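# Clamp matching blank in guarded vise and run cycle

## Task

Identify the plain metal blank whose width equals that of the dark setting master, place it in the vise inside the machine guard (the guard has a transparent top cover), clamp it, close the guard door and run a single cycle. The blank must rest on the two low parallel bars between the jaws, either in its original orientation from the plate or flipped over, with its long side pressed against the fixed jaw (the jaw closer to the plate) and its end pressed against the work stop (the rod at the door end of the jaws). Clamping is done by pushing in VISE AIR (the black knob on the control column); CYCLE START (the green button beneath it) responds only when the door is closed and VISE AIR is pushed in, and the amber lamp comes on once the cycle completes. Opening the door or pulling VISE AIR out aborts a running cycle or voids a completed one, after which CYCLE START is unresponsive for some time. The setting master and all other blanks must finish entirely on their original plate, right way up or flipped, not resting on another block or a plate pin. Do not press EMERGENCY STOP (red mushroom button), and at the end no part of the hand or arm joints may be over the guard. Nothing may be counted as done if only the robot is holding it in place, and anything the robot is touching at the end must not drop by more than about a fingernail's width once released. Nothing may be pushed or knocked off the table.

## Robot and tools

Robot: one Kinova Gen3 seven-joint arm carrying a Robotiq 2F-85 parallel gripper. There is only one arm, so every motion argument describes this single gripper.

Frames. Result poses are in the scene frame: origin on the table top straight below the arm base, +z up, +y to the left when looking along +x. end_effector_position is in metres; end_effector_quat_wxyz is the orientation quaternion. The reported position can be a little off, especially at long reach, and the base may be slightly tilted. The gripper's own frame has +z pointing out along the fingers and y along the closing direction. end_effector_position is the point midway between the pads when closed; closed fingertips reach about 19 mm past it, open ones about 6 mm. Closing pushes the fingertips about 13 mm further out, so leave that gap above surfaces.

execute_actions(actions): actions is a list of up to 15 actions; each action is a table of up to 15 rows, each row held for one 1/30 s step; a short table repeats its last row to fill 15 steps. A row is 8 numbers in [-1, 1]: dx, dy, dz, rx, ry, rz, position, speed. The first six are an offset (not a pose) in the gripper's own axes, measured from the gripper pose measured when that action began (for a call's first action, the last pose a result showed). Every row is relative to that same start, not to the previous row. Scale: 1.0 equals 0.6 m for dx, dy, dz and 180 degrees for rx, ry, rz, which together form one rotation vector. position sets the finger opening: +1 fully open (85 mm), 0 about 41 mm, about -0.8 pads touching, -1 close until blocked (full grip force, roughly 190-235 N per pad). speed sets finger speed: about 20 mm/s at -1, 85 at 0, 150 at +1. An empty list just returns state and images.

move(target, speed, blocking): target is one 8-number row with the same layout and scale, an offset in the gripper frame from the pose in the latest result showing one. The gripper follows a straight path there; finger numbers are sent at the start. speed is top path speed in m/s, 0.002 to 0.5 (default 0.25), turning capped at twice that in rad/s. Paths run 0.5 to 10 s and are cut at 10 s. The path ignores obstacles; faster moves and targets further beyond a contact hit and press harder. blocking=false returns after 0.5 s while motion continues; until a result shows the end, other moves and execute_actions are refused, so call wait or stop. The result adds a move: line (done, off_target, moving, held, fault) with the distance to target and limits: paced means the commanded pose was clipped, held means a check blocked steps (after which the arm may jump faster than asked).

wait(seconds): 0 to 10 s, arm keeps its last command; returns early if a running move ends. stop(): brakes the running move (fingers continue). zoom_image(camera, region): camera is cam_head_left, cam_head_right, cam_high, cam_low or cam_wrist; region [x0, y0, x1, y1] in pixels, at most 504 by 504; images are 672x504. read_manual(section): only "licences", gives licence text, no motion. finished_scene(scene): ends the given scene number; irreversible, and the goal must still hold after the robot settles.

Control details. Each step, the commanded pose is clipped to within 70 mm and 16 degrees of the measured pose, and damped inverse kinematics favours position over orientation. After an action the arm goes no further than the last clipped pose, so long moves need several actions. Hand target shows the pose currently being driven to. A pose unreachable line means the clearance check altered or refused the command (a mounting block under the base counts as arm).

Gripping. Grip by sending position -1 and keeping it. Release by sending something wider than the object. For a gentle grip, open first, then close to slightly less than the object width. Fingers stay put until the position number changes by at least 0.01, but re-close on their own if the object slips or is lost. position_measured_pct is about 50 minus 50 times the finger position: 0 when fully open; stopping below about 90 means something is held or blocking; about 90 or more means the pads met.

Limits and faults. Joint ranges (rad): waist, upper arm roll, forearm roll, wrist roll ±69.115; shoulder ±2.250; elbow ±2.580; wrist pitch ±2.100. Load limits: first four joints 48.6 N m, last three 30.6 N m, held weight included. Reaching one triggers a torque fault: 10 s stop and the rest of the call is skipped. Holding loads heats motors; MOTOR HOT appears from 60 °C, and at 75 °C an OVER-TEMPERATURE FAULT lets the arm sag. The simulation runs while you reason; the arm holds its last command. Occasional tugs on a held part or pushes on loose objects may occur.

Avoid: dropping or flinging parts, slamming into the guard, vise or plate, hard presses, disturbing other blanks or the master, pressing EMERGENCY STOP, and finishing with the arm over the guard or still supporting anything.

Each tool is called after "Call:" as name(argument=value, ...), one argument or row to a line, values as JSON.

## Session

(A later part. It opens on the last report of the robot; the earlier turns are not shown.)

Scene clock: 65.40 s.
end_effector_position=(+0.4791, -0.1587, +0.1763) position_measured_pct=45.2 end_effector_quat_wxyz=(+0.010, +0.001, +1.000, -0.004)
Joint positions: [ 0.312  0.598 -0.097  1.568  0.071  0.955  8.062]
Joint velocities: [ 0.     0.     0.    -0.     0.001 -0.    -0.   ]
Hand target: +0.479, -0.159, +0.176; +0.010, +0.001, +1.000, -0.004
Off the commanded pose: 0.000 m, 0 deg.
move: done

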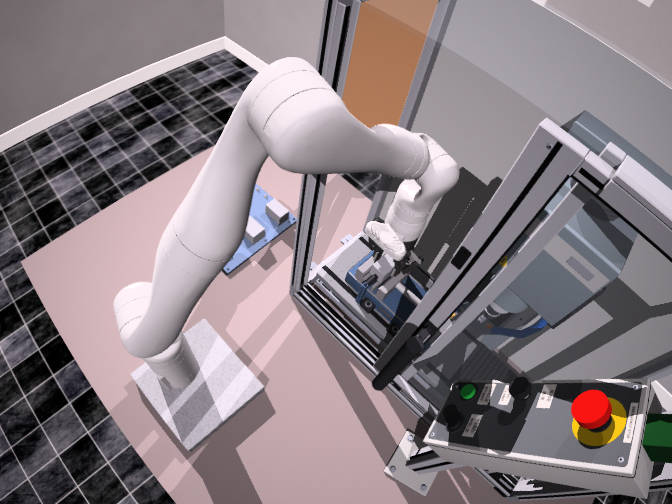

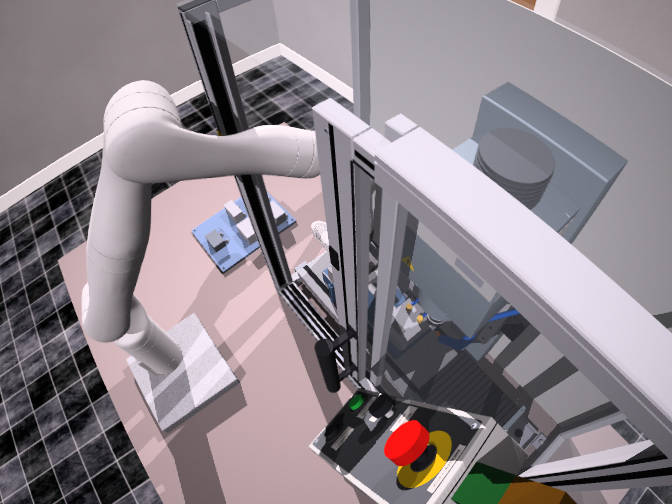

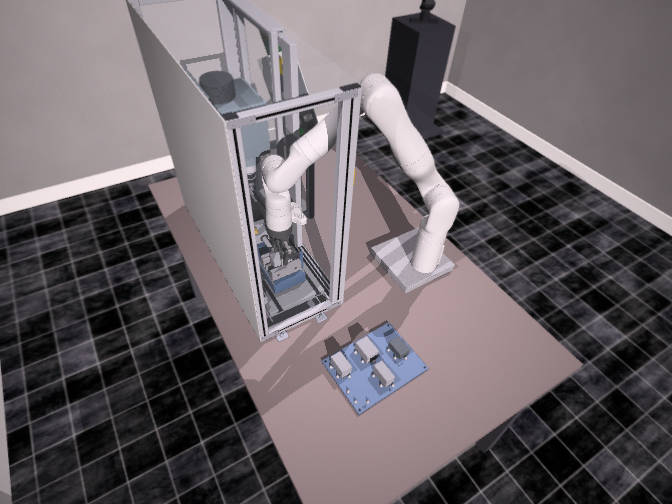

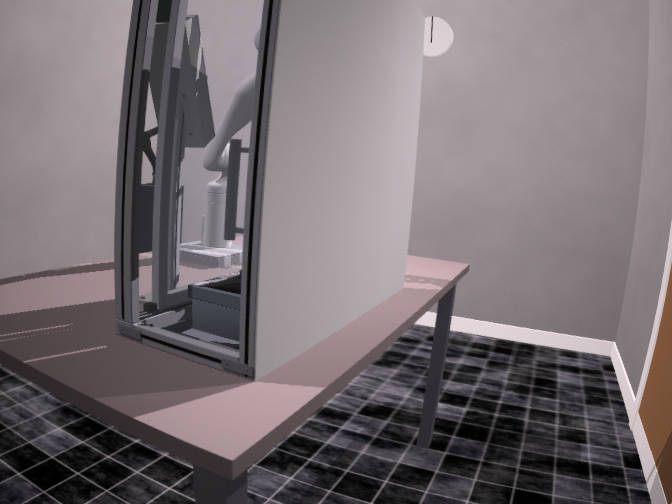

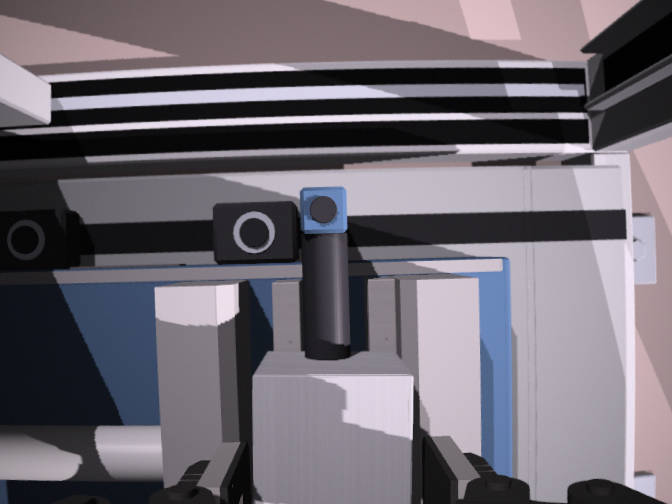

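Call:
move(
  target=[-0.08, 0.0, -0.002, 0, 0, 0, 0.1, 0],
  speed=0.06,
)

Scene clock: 66.77 s.
end_effector_position=(+0.5270, -0.1592, +0.1787) position_measured_pct=45.2 end_effector_quat_wxyz=(+0.010, +0.002, +1.000, -0.004)
Joint positions: [ 0.281  0.688 -0.092  1.384  0.071  1.049  8.044]
Joint velocities: [-0.001  0.005 -0.001 -0.001  0.001  0.001 -0.   ]
Hand target: +0.527, -0.159, +0.178; +0.010, +0.002, +1.000, -0.004
Off the commanded pose: 0.000 m, 0 deg.
move: done

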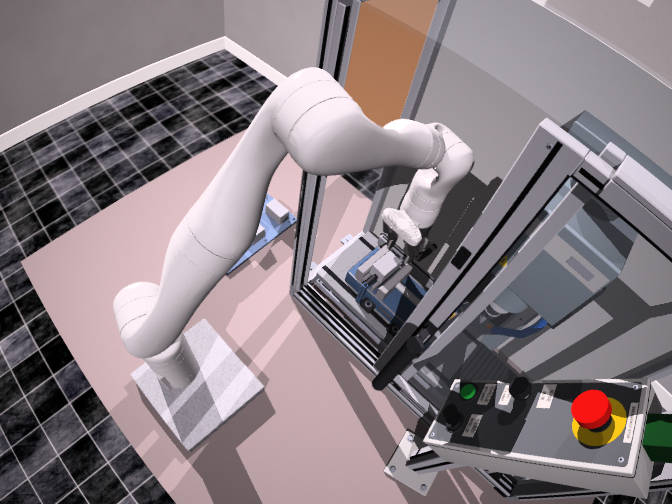

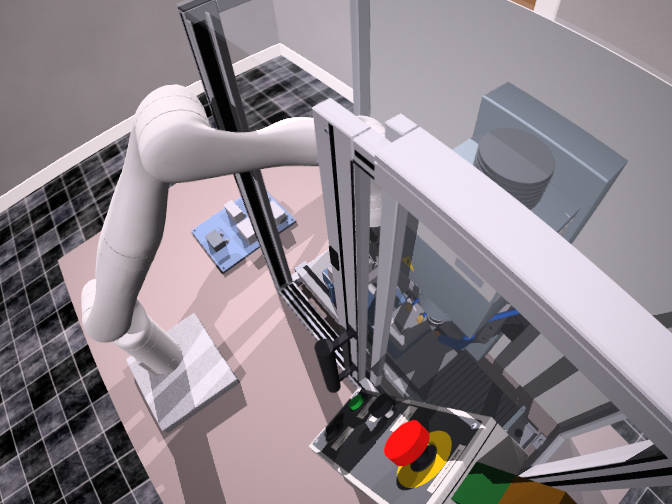

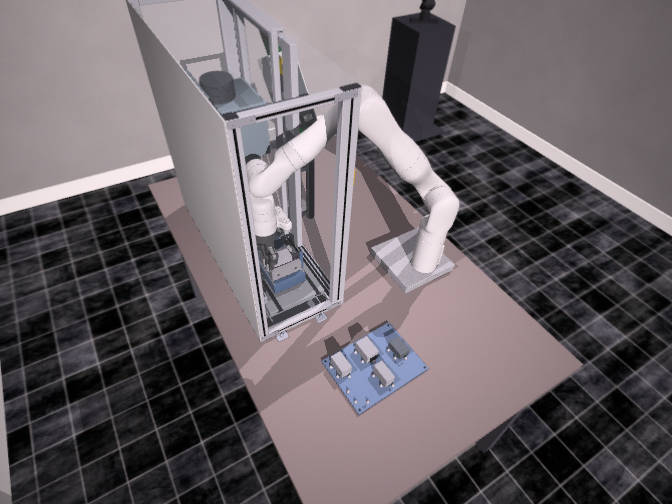

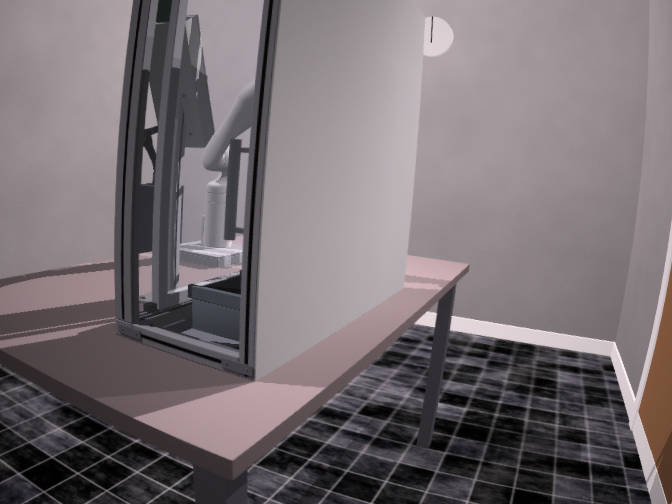

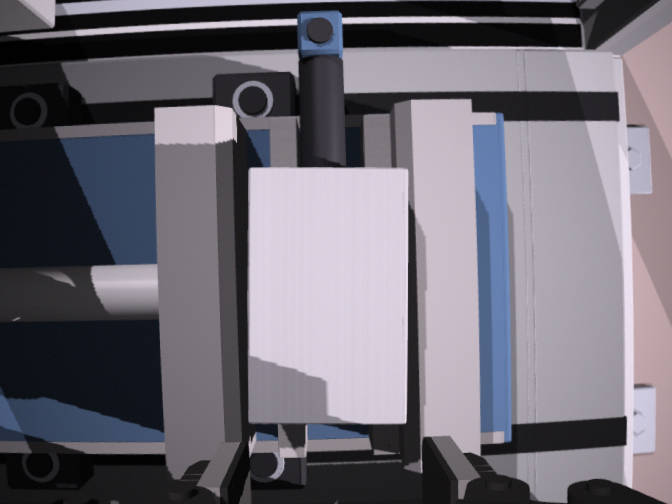

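Call:
move(
  target=[0.045, 0.004, 0.002, 0, 0, 0, 0.1, 0],
  speed=0.06,
)

Call:
move(
  target=[0.0, 0.013, 0.0, 0, 0, 0, 0.1, 0],
  speed=0.01,
)

Scene clock: 67.80 s.
end_effector_position=(+0.5001, -0.1567, +0.1767) position_measured_pct=45.2 end_effector_quat_wxyz=(+0.010, +0.002, +1.000, -0.005)
Joint positions: [ 0.294  0.636 -0.095  1.493  0.071  0.992  8.049]
Joint velocities: [ 0.    -0.006 -0.     0.003 -0.    -0.     0.   ]
Hand target: +0.500, -0.157, +0.177; +0.010, +0.001, +1.000, -0.004
Off the commanded pose: 0.000 m, 0 deg.
move: done

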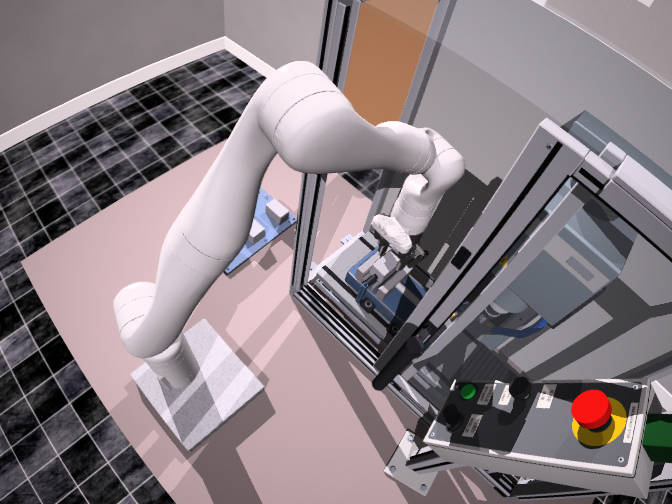

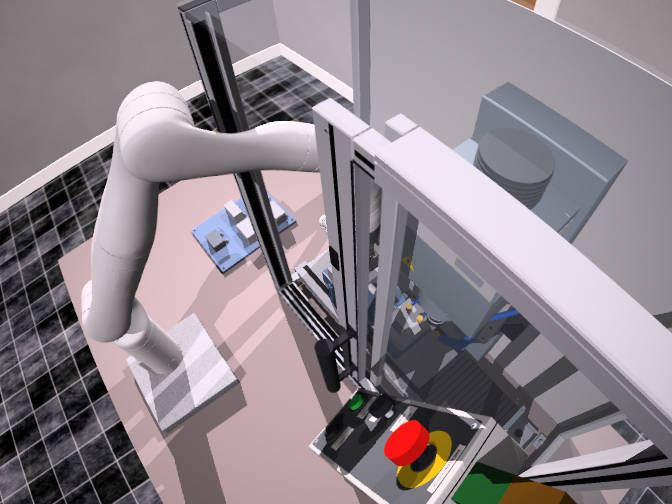

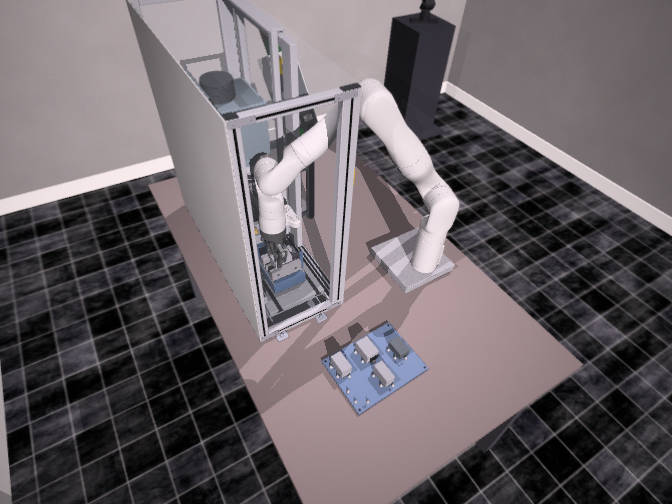

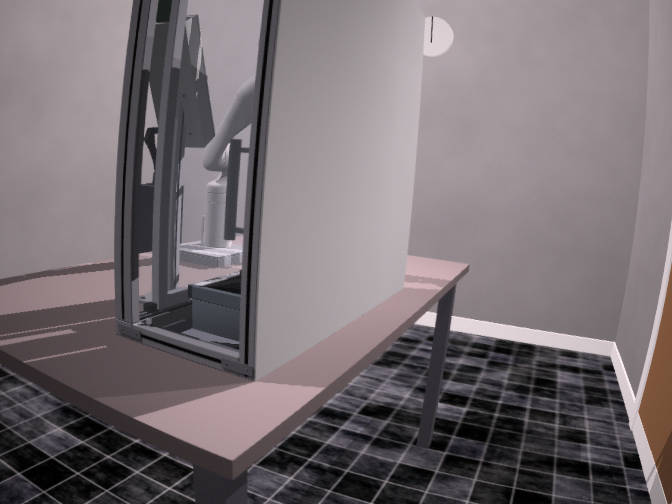

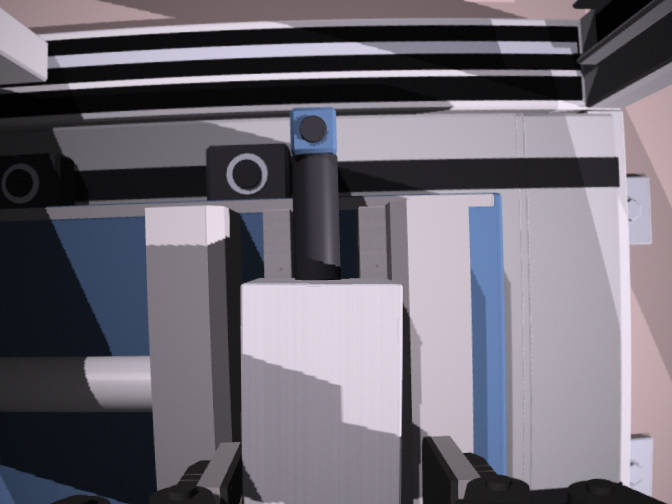

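Scene clock: 68.80 s.
end_effector_position=(+0.5003, -0.1538, +0.1776) position_measured_pct=45.2 end_effector_quat_wxyz=(+0.011, +0.004, +1.000, -0.008)
Joint positions: [ 0.283  0.631 -0.091  1.5    0.075  0.986  8.034]
Joint velocities: [ 0.001 -0.    -0.002 -0.     0.003  0.    -0.001]
Hand target: +0.500, -0.149, +0.177; +0.010, +0.001, +1.000, -0.005
Off the commanded pose: 0.005 m, 0 deg.
move: off_target

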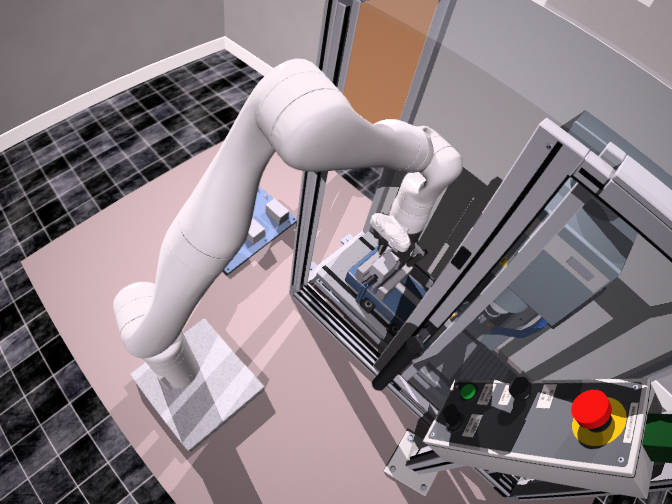

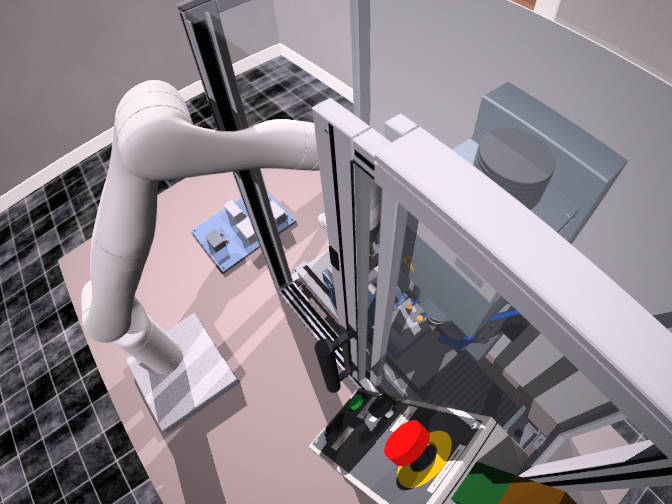

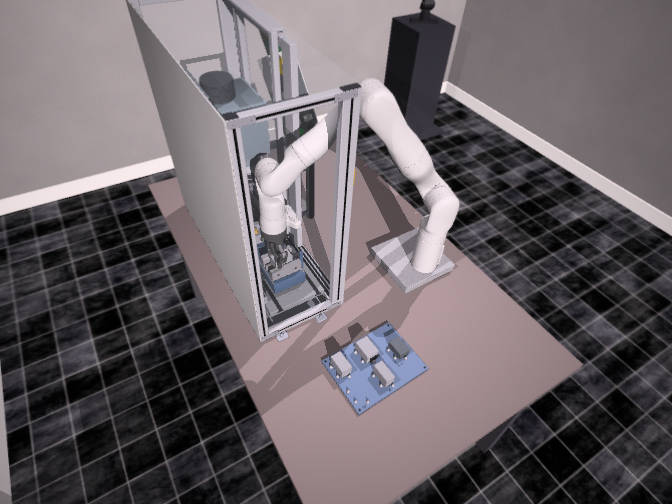

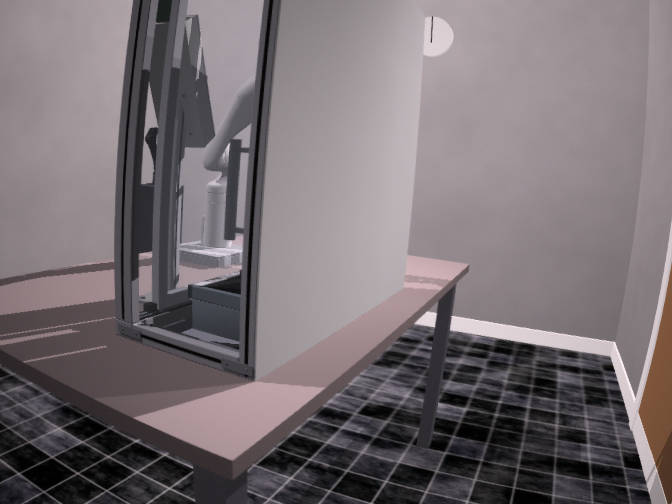

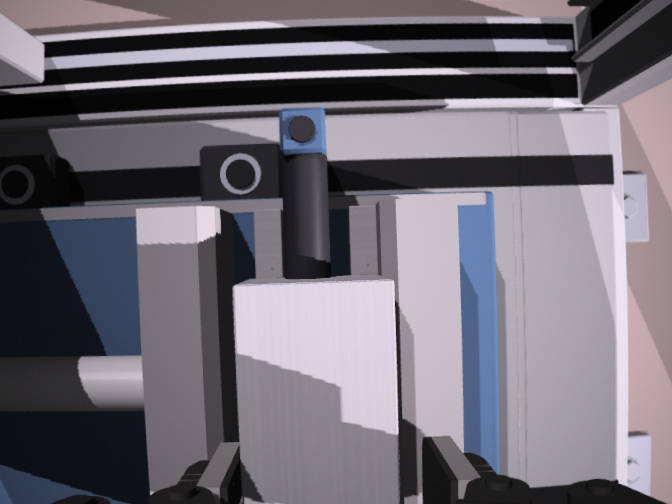

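Call:
move(
  target=[0.0, -0.007, 0.0, 0, 0, 0, 0.1, 0],
  speed=0.02,
)

Call:
move(
  target=[-0.047, 0.0, 0.0, 0, 0, 0, 0.1, 0],
  speed=0.06,
)

Call:
move(
  target=[0.0, 0.0, 0.008, 0, 0, 0, -0.75, 0.5],
  speed=0.01,
)

Scene clock: 69.67 s.
end_effector_position=(+0.5002, -0.1579, +0.1776) position_measured_pct=45.2 end_effector_quat_wxyz=(+0.011, +0.004, +1.000, -0.008)
Joint positions: [ 0.291  0.633 -0.092  1.495  0.076  0.989  8.042]
Joint velocities: [0.001 0.    0.    0.    0.001 0.    0.   ]
Hand target: +0.500, -0.158, +0.178; +0.011, +0.004, +1.000, -0.008
Off the commanded pose: 0.000 m, 0 deg.
move: done

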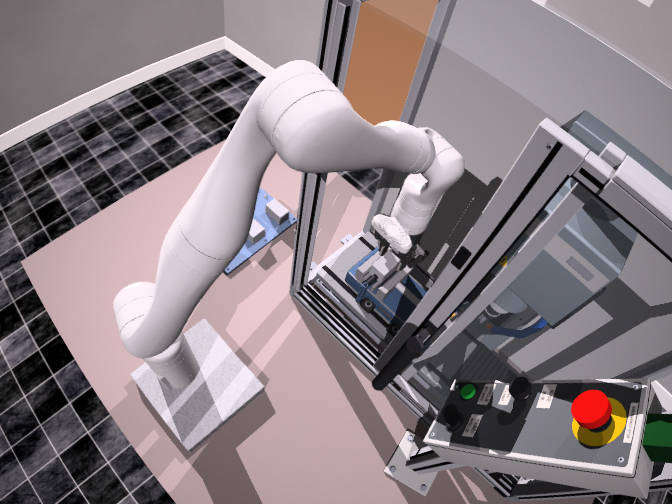

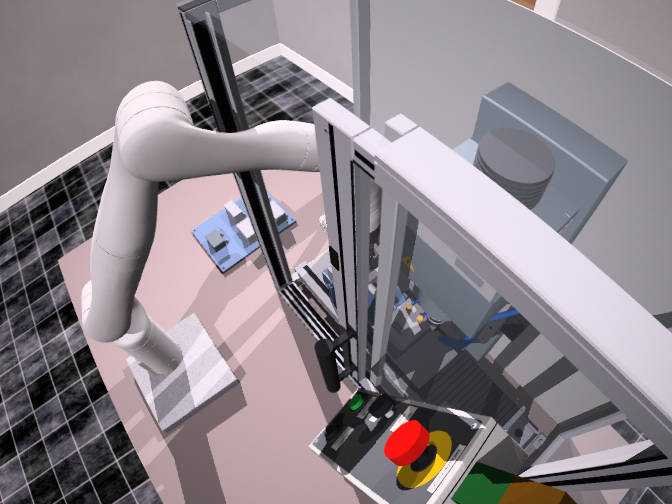

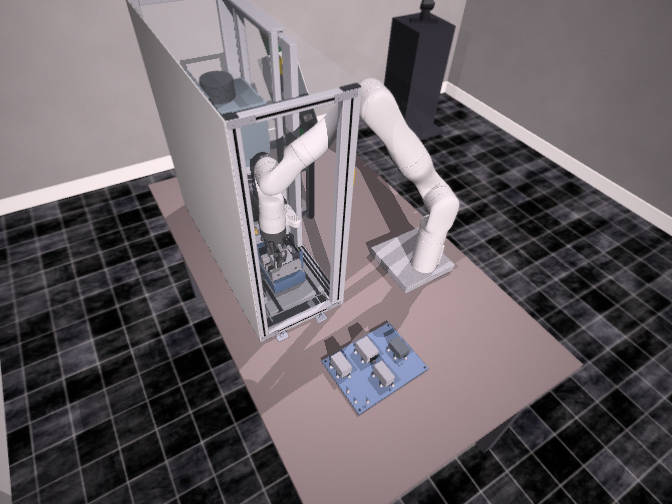

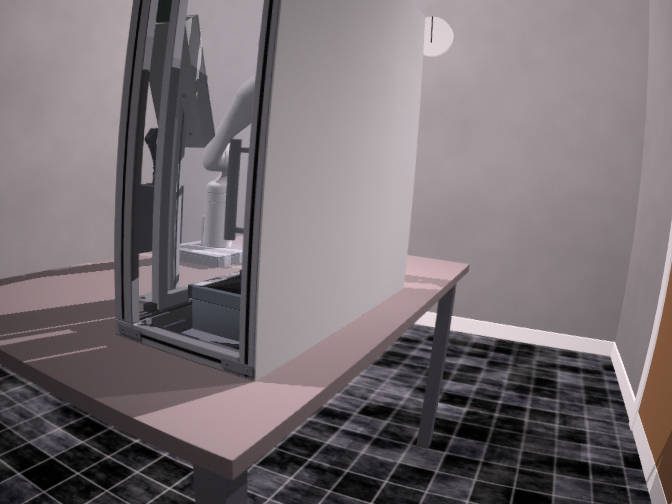

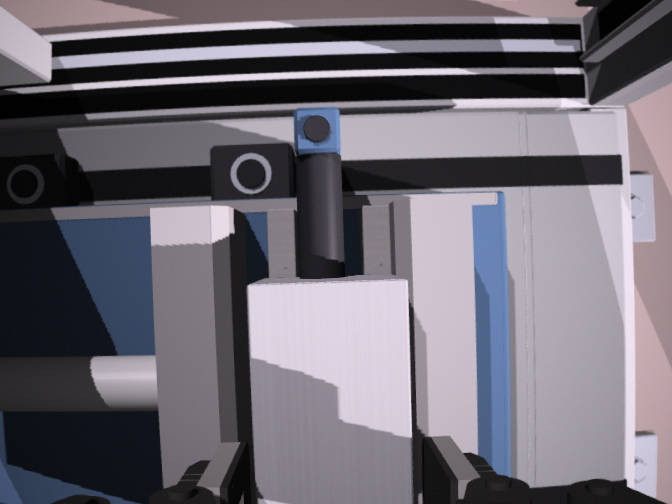

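Scene clock: 70.43 s.
end_effector_position=(+0.5284, -0.1584, +0.1785) position_measured_pct=45.2 end_effector_quat_wxyz=(+0.012, +0.004, +1.000, -0.008)
Joint positions: [ 0.274  0.688 -0.089  1.385  0.076  1.044  8.033]
Joint velocities: [-0.002  0.005 -0.    -0.001  0.001  0.001 -0.   ]
Hand target: +0.528, -0.158, +0.178; +0.012, +0.004, +1.000, -0.008
Off the commanded pose: 0.000 m, 0 deg.
move: done

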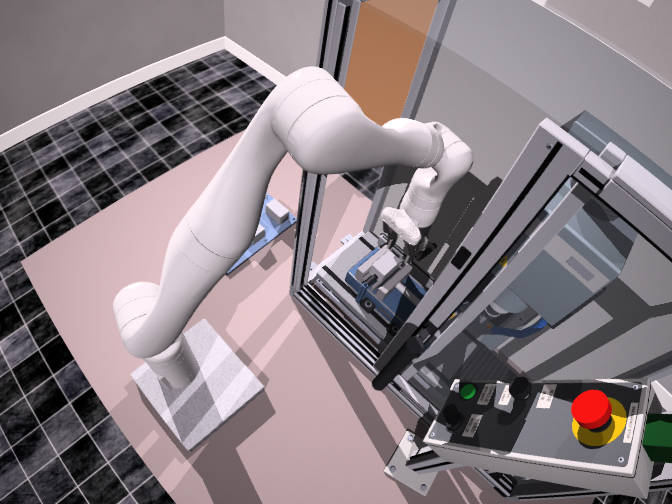

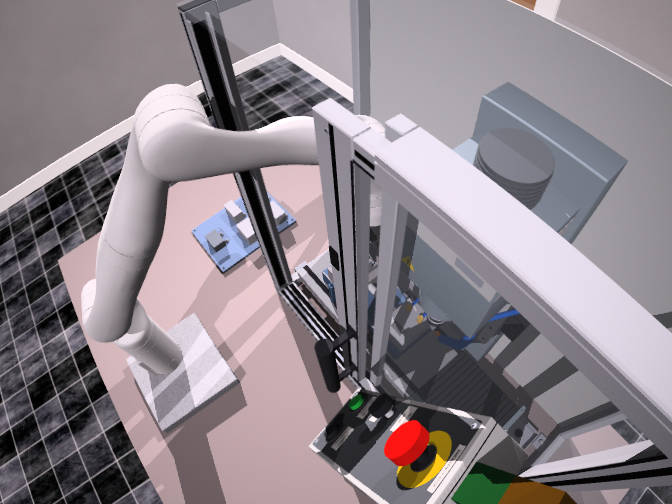

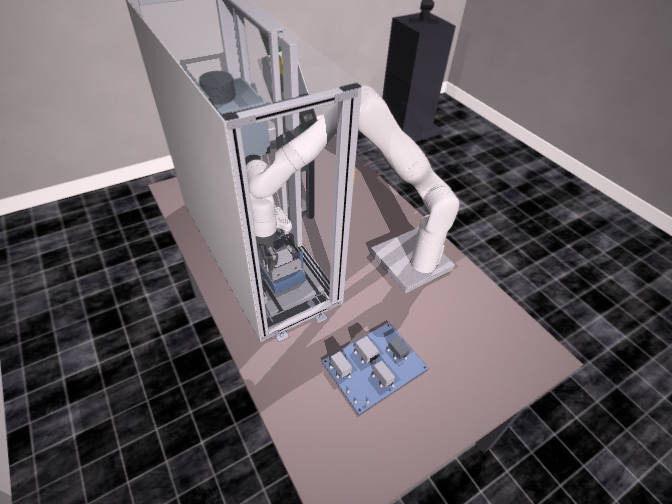

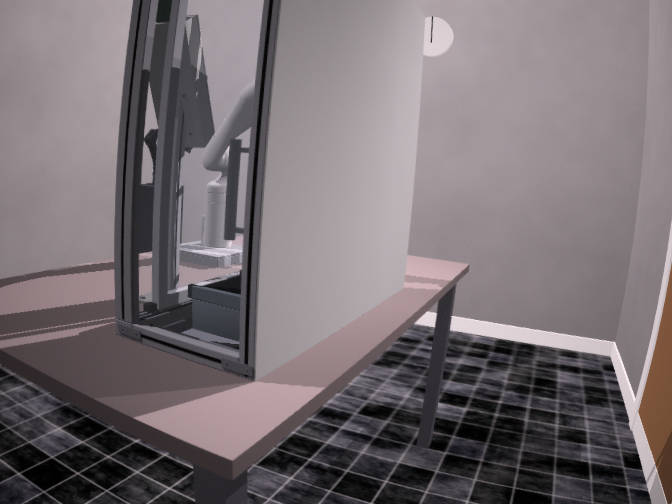

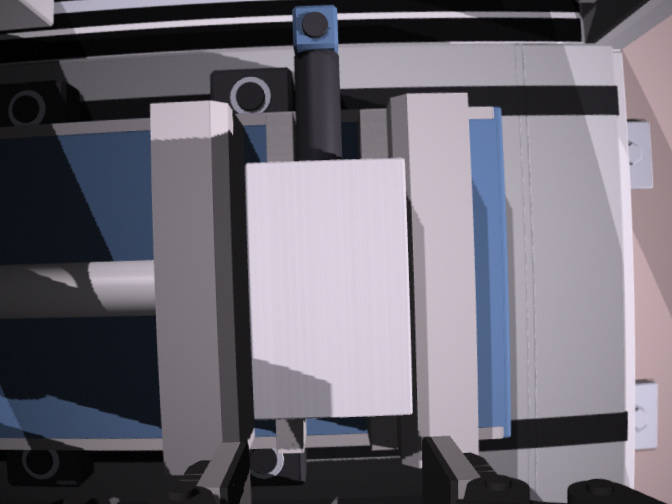

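Scene clock: 71.17 s.
end_effector_position=(+0.5285, -0.1585, +0.1737) position_measured_pct=87.3 end_effector_quat_wxyz=(+0.012, +0.004, +1.000, -0.008)
Joint positions: [ 0.274  0.694 -0.089  1.391  0.077  1.032  8.032]
Joint velocities: [-0.001  0.001  0.     0.    -0.001 -0.     0.   ]
Hand target: +0.529, -0.158, +0.174; +0.012, +0.004, +1.000, -0.008
Off the commanded pose: 0.000 m, 0 deg.
move: done

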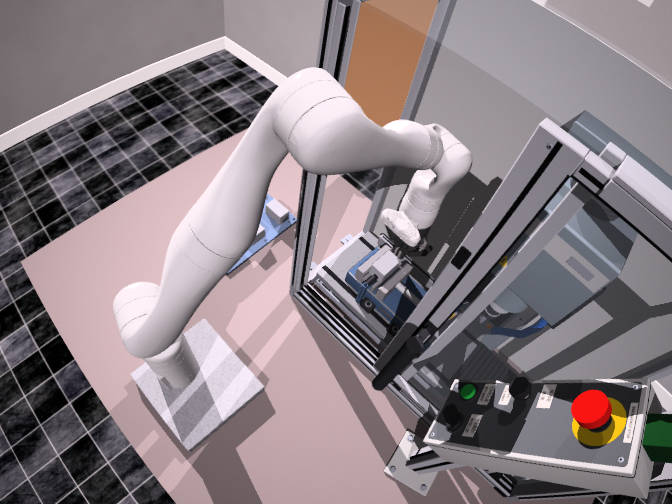

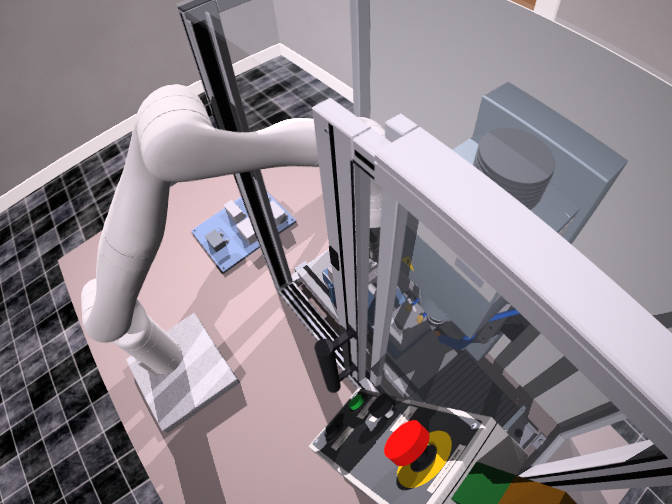

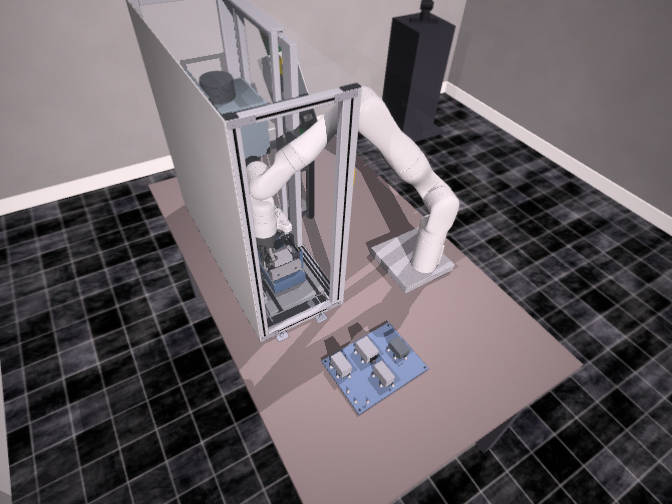

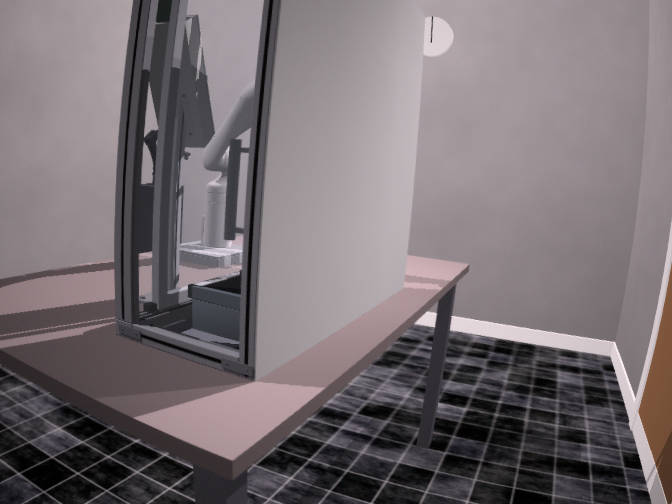

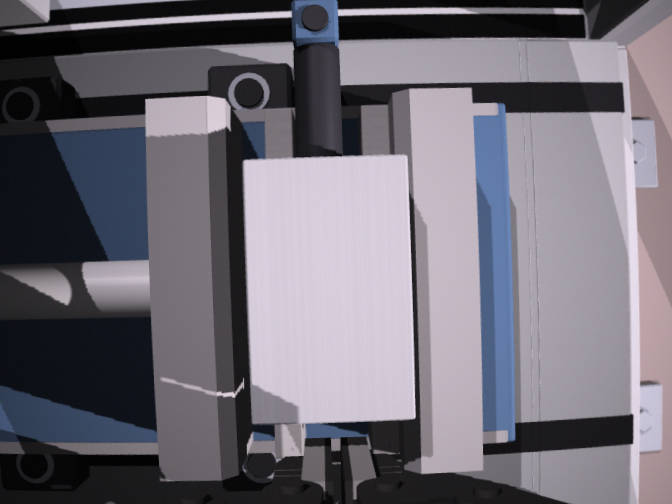

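Call:
move(
  target=[0.019, 0.002, 0.0, 0, 0, -0.012, -0.75, 0.5],
  speed=0.01,
)

Scene clock: 73.43 s.
end_effector_position=(+0.5195, -0.1572, +0.1745) position_measured_pct=87.3 end_effector_quat_wxyz=(+0.015, -0.015, +1.000, -0.008)
Joint positions: [ 0.284  0.671 -0.1    1.435  0.084  1.006  8.065]
Joint velocities: [-0.001 -0.001  0.    -0.    -0.001  0.     0.   ]
Hand target: +0.517, -0.157, +0.173; +0.012, -0.015, +1.000, -0.008
Off the commanded pose: 0.003 m, 0 deg.
move: done

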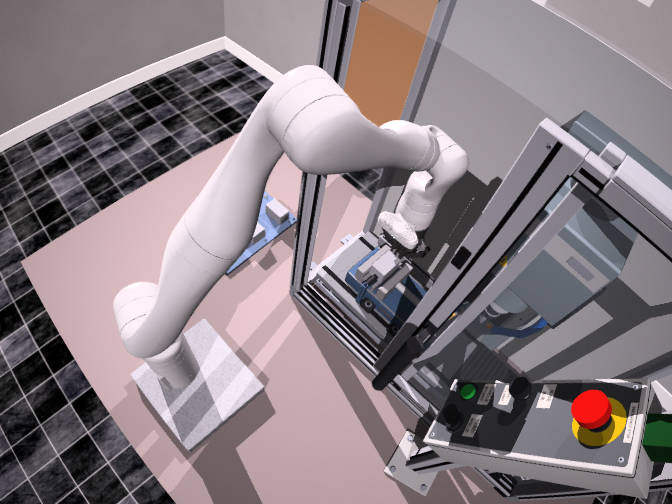

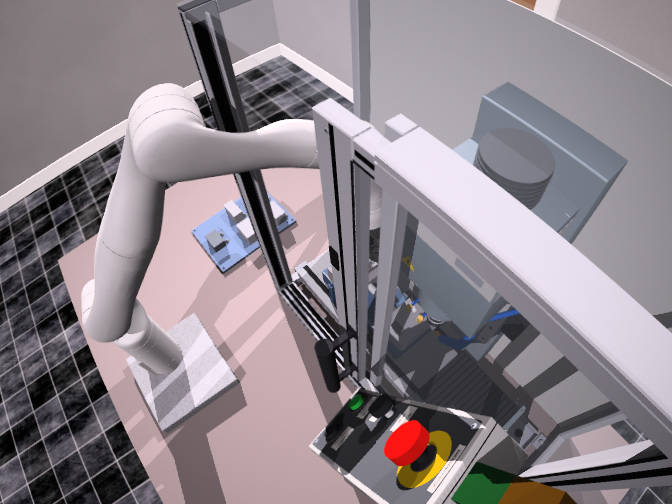

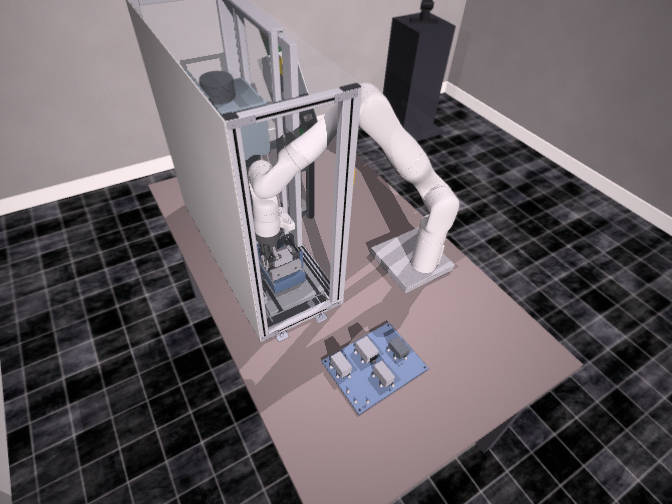

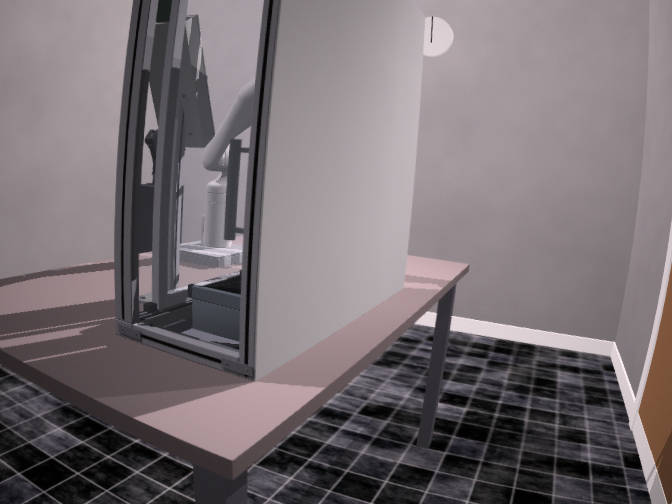

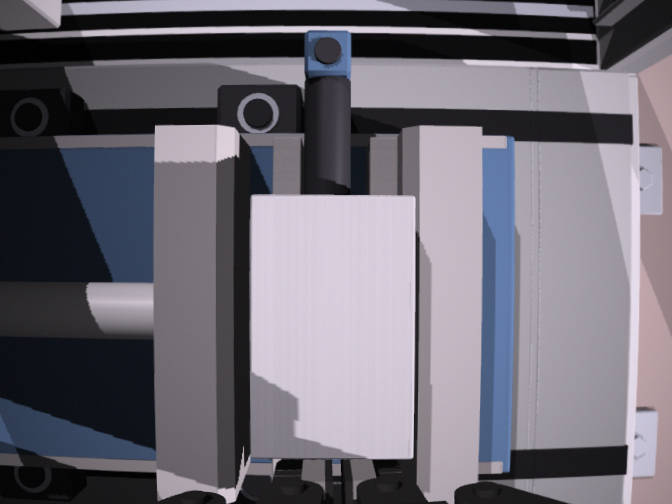

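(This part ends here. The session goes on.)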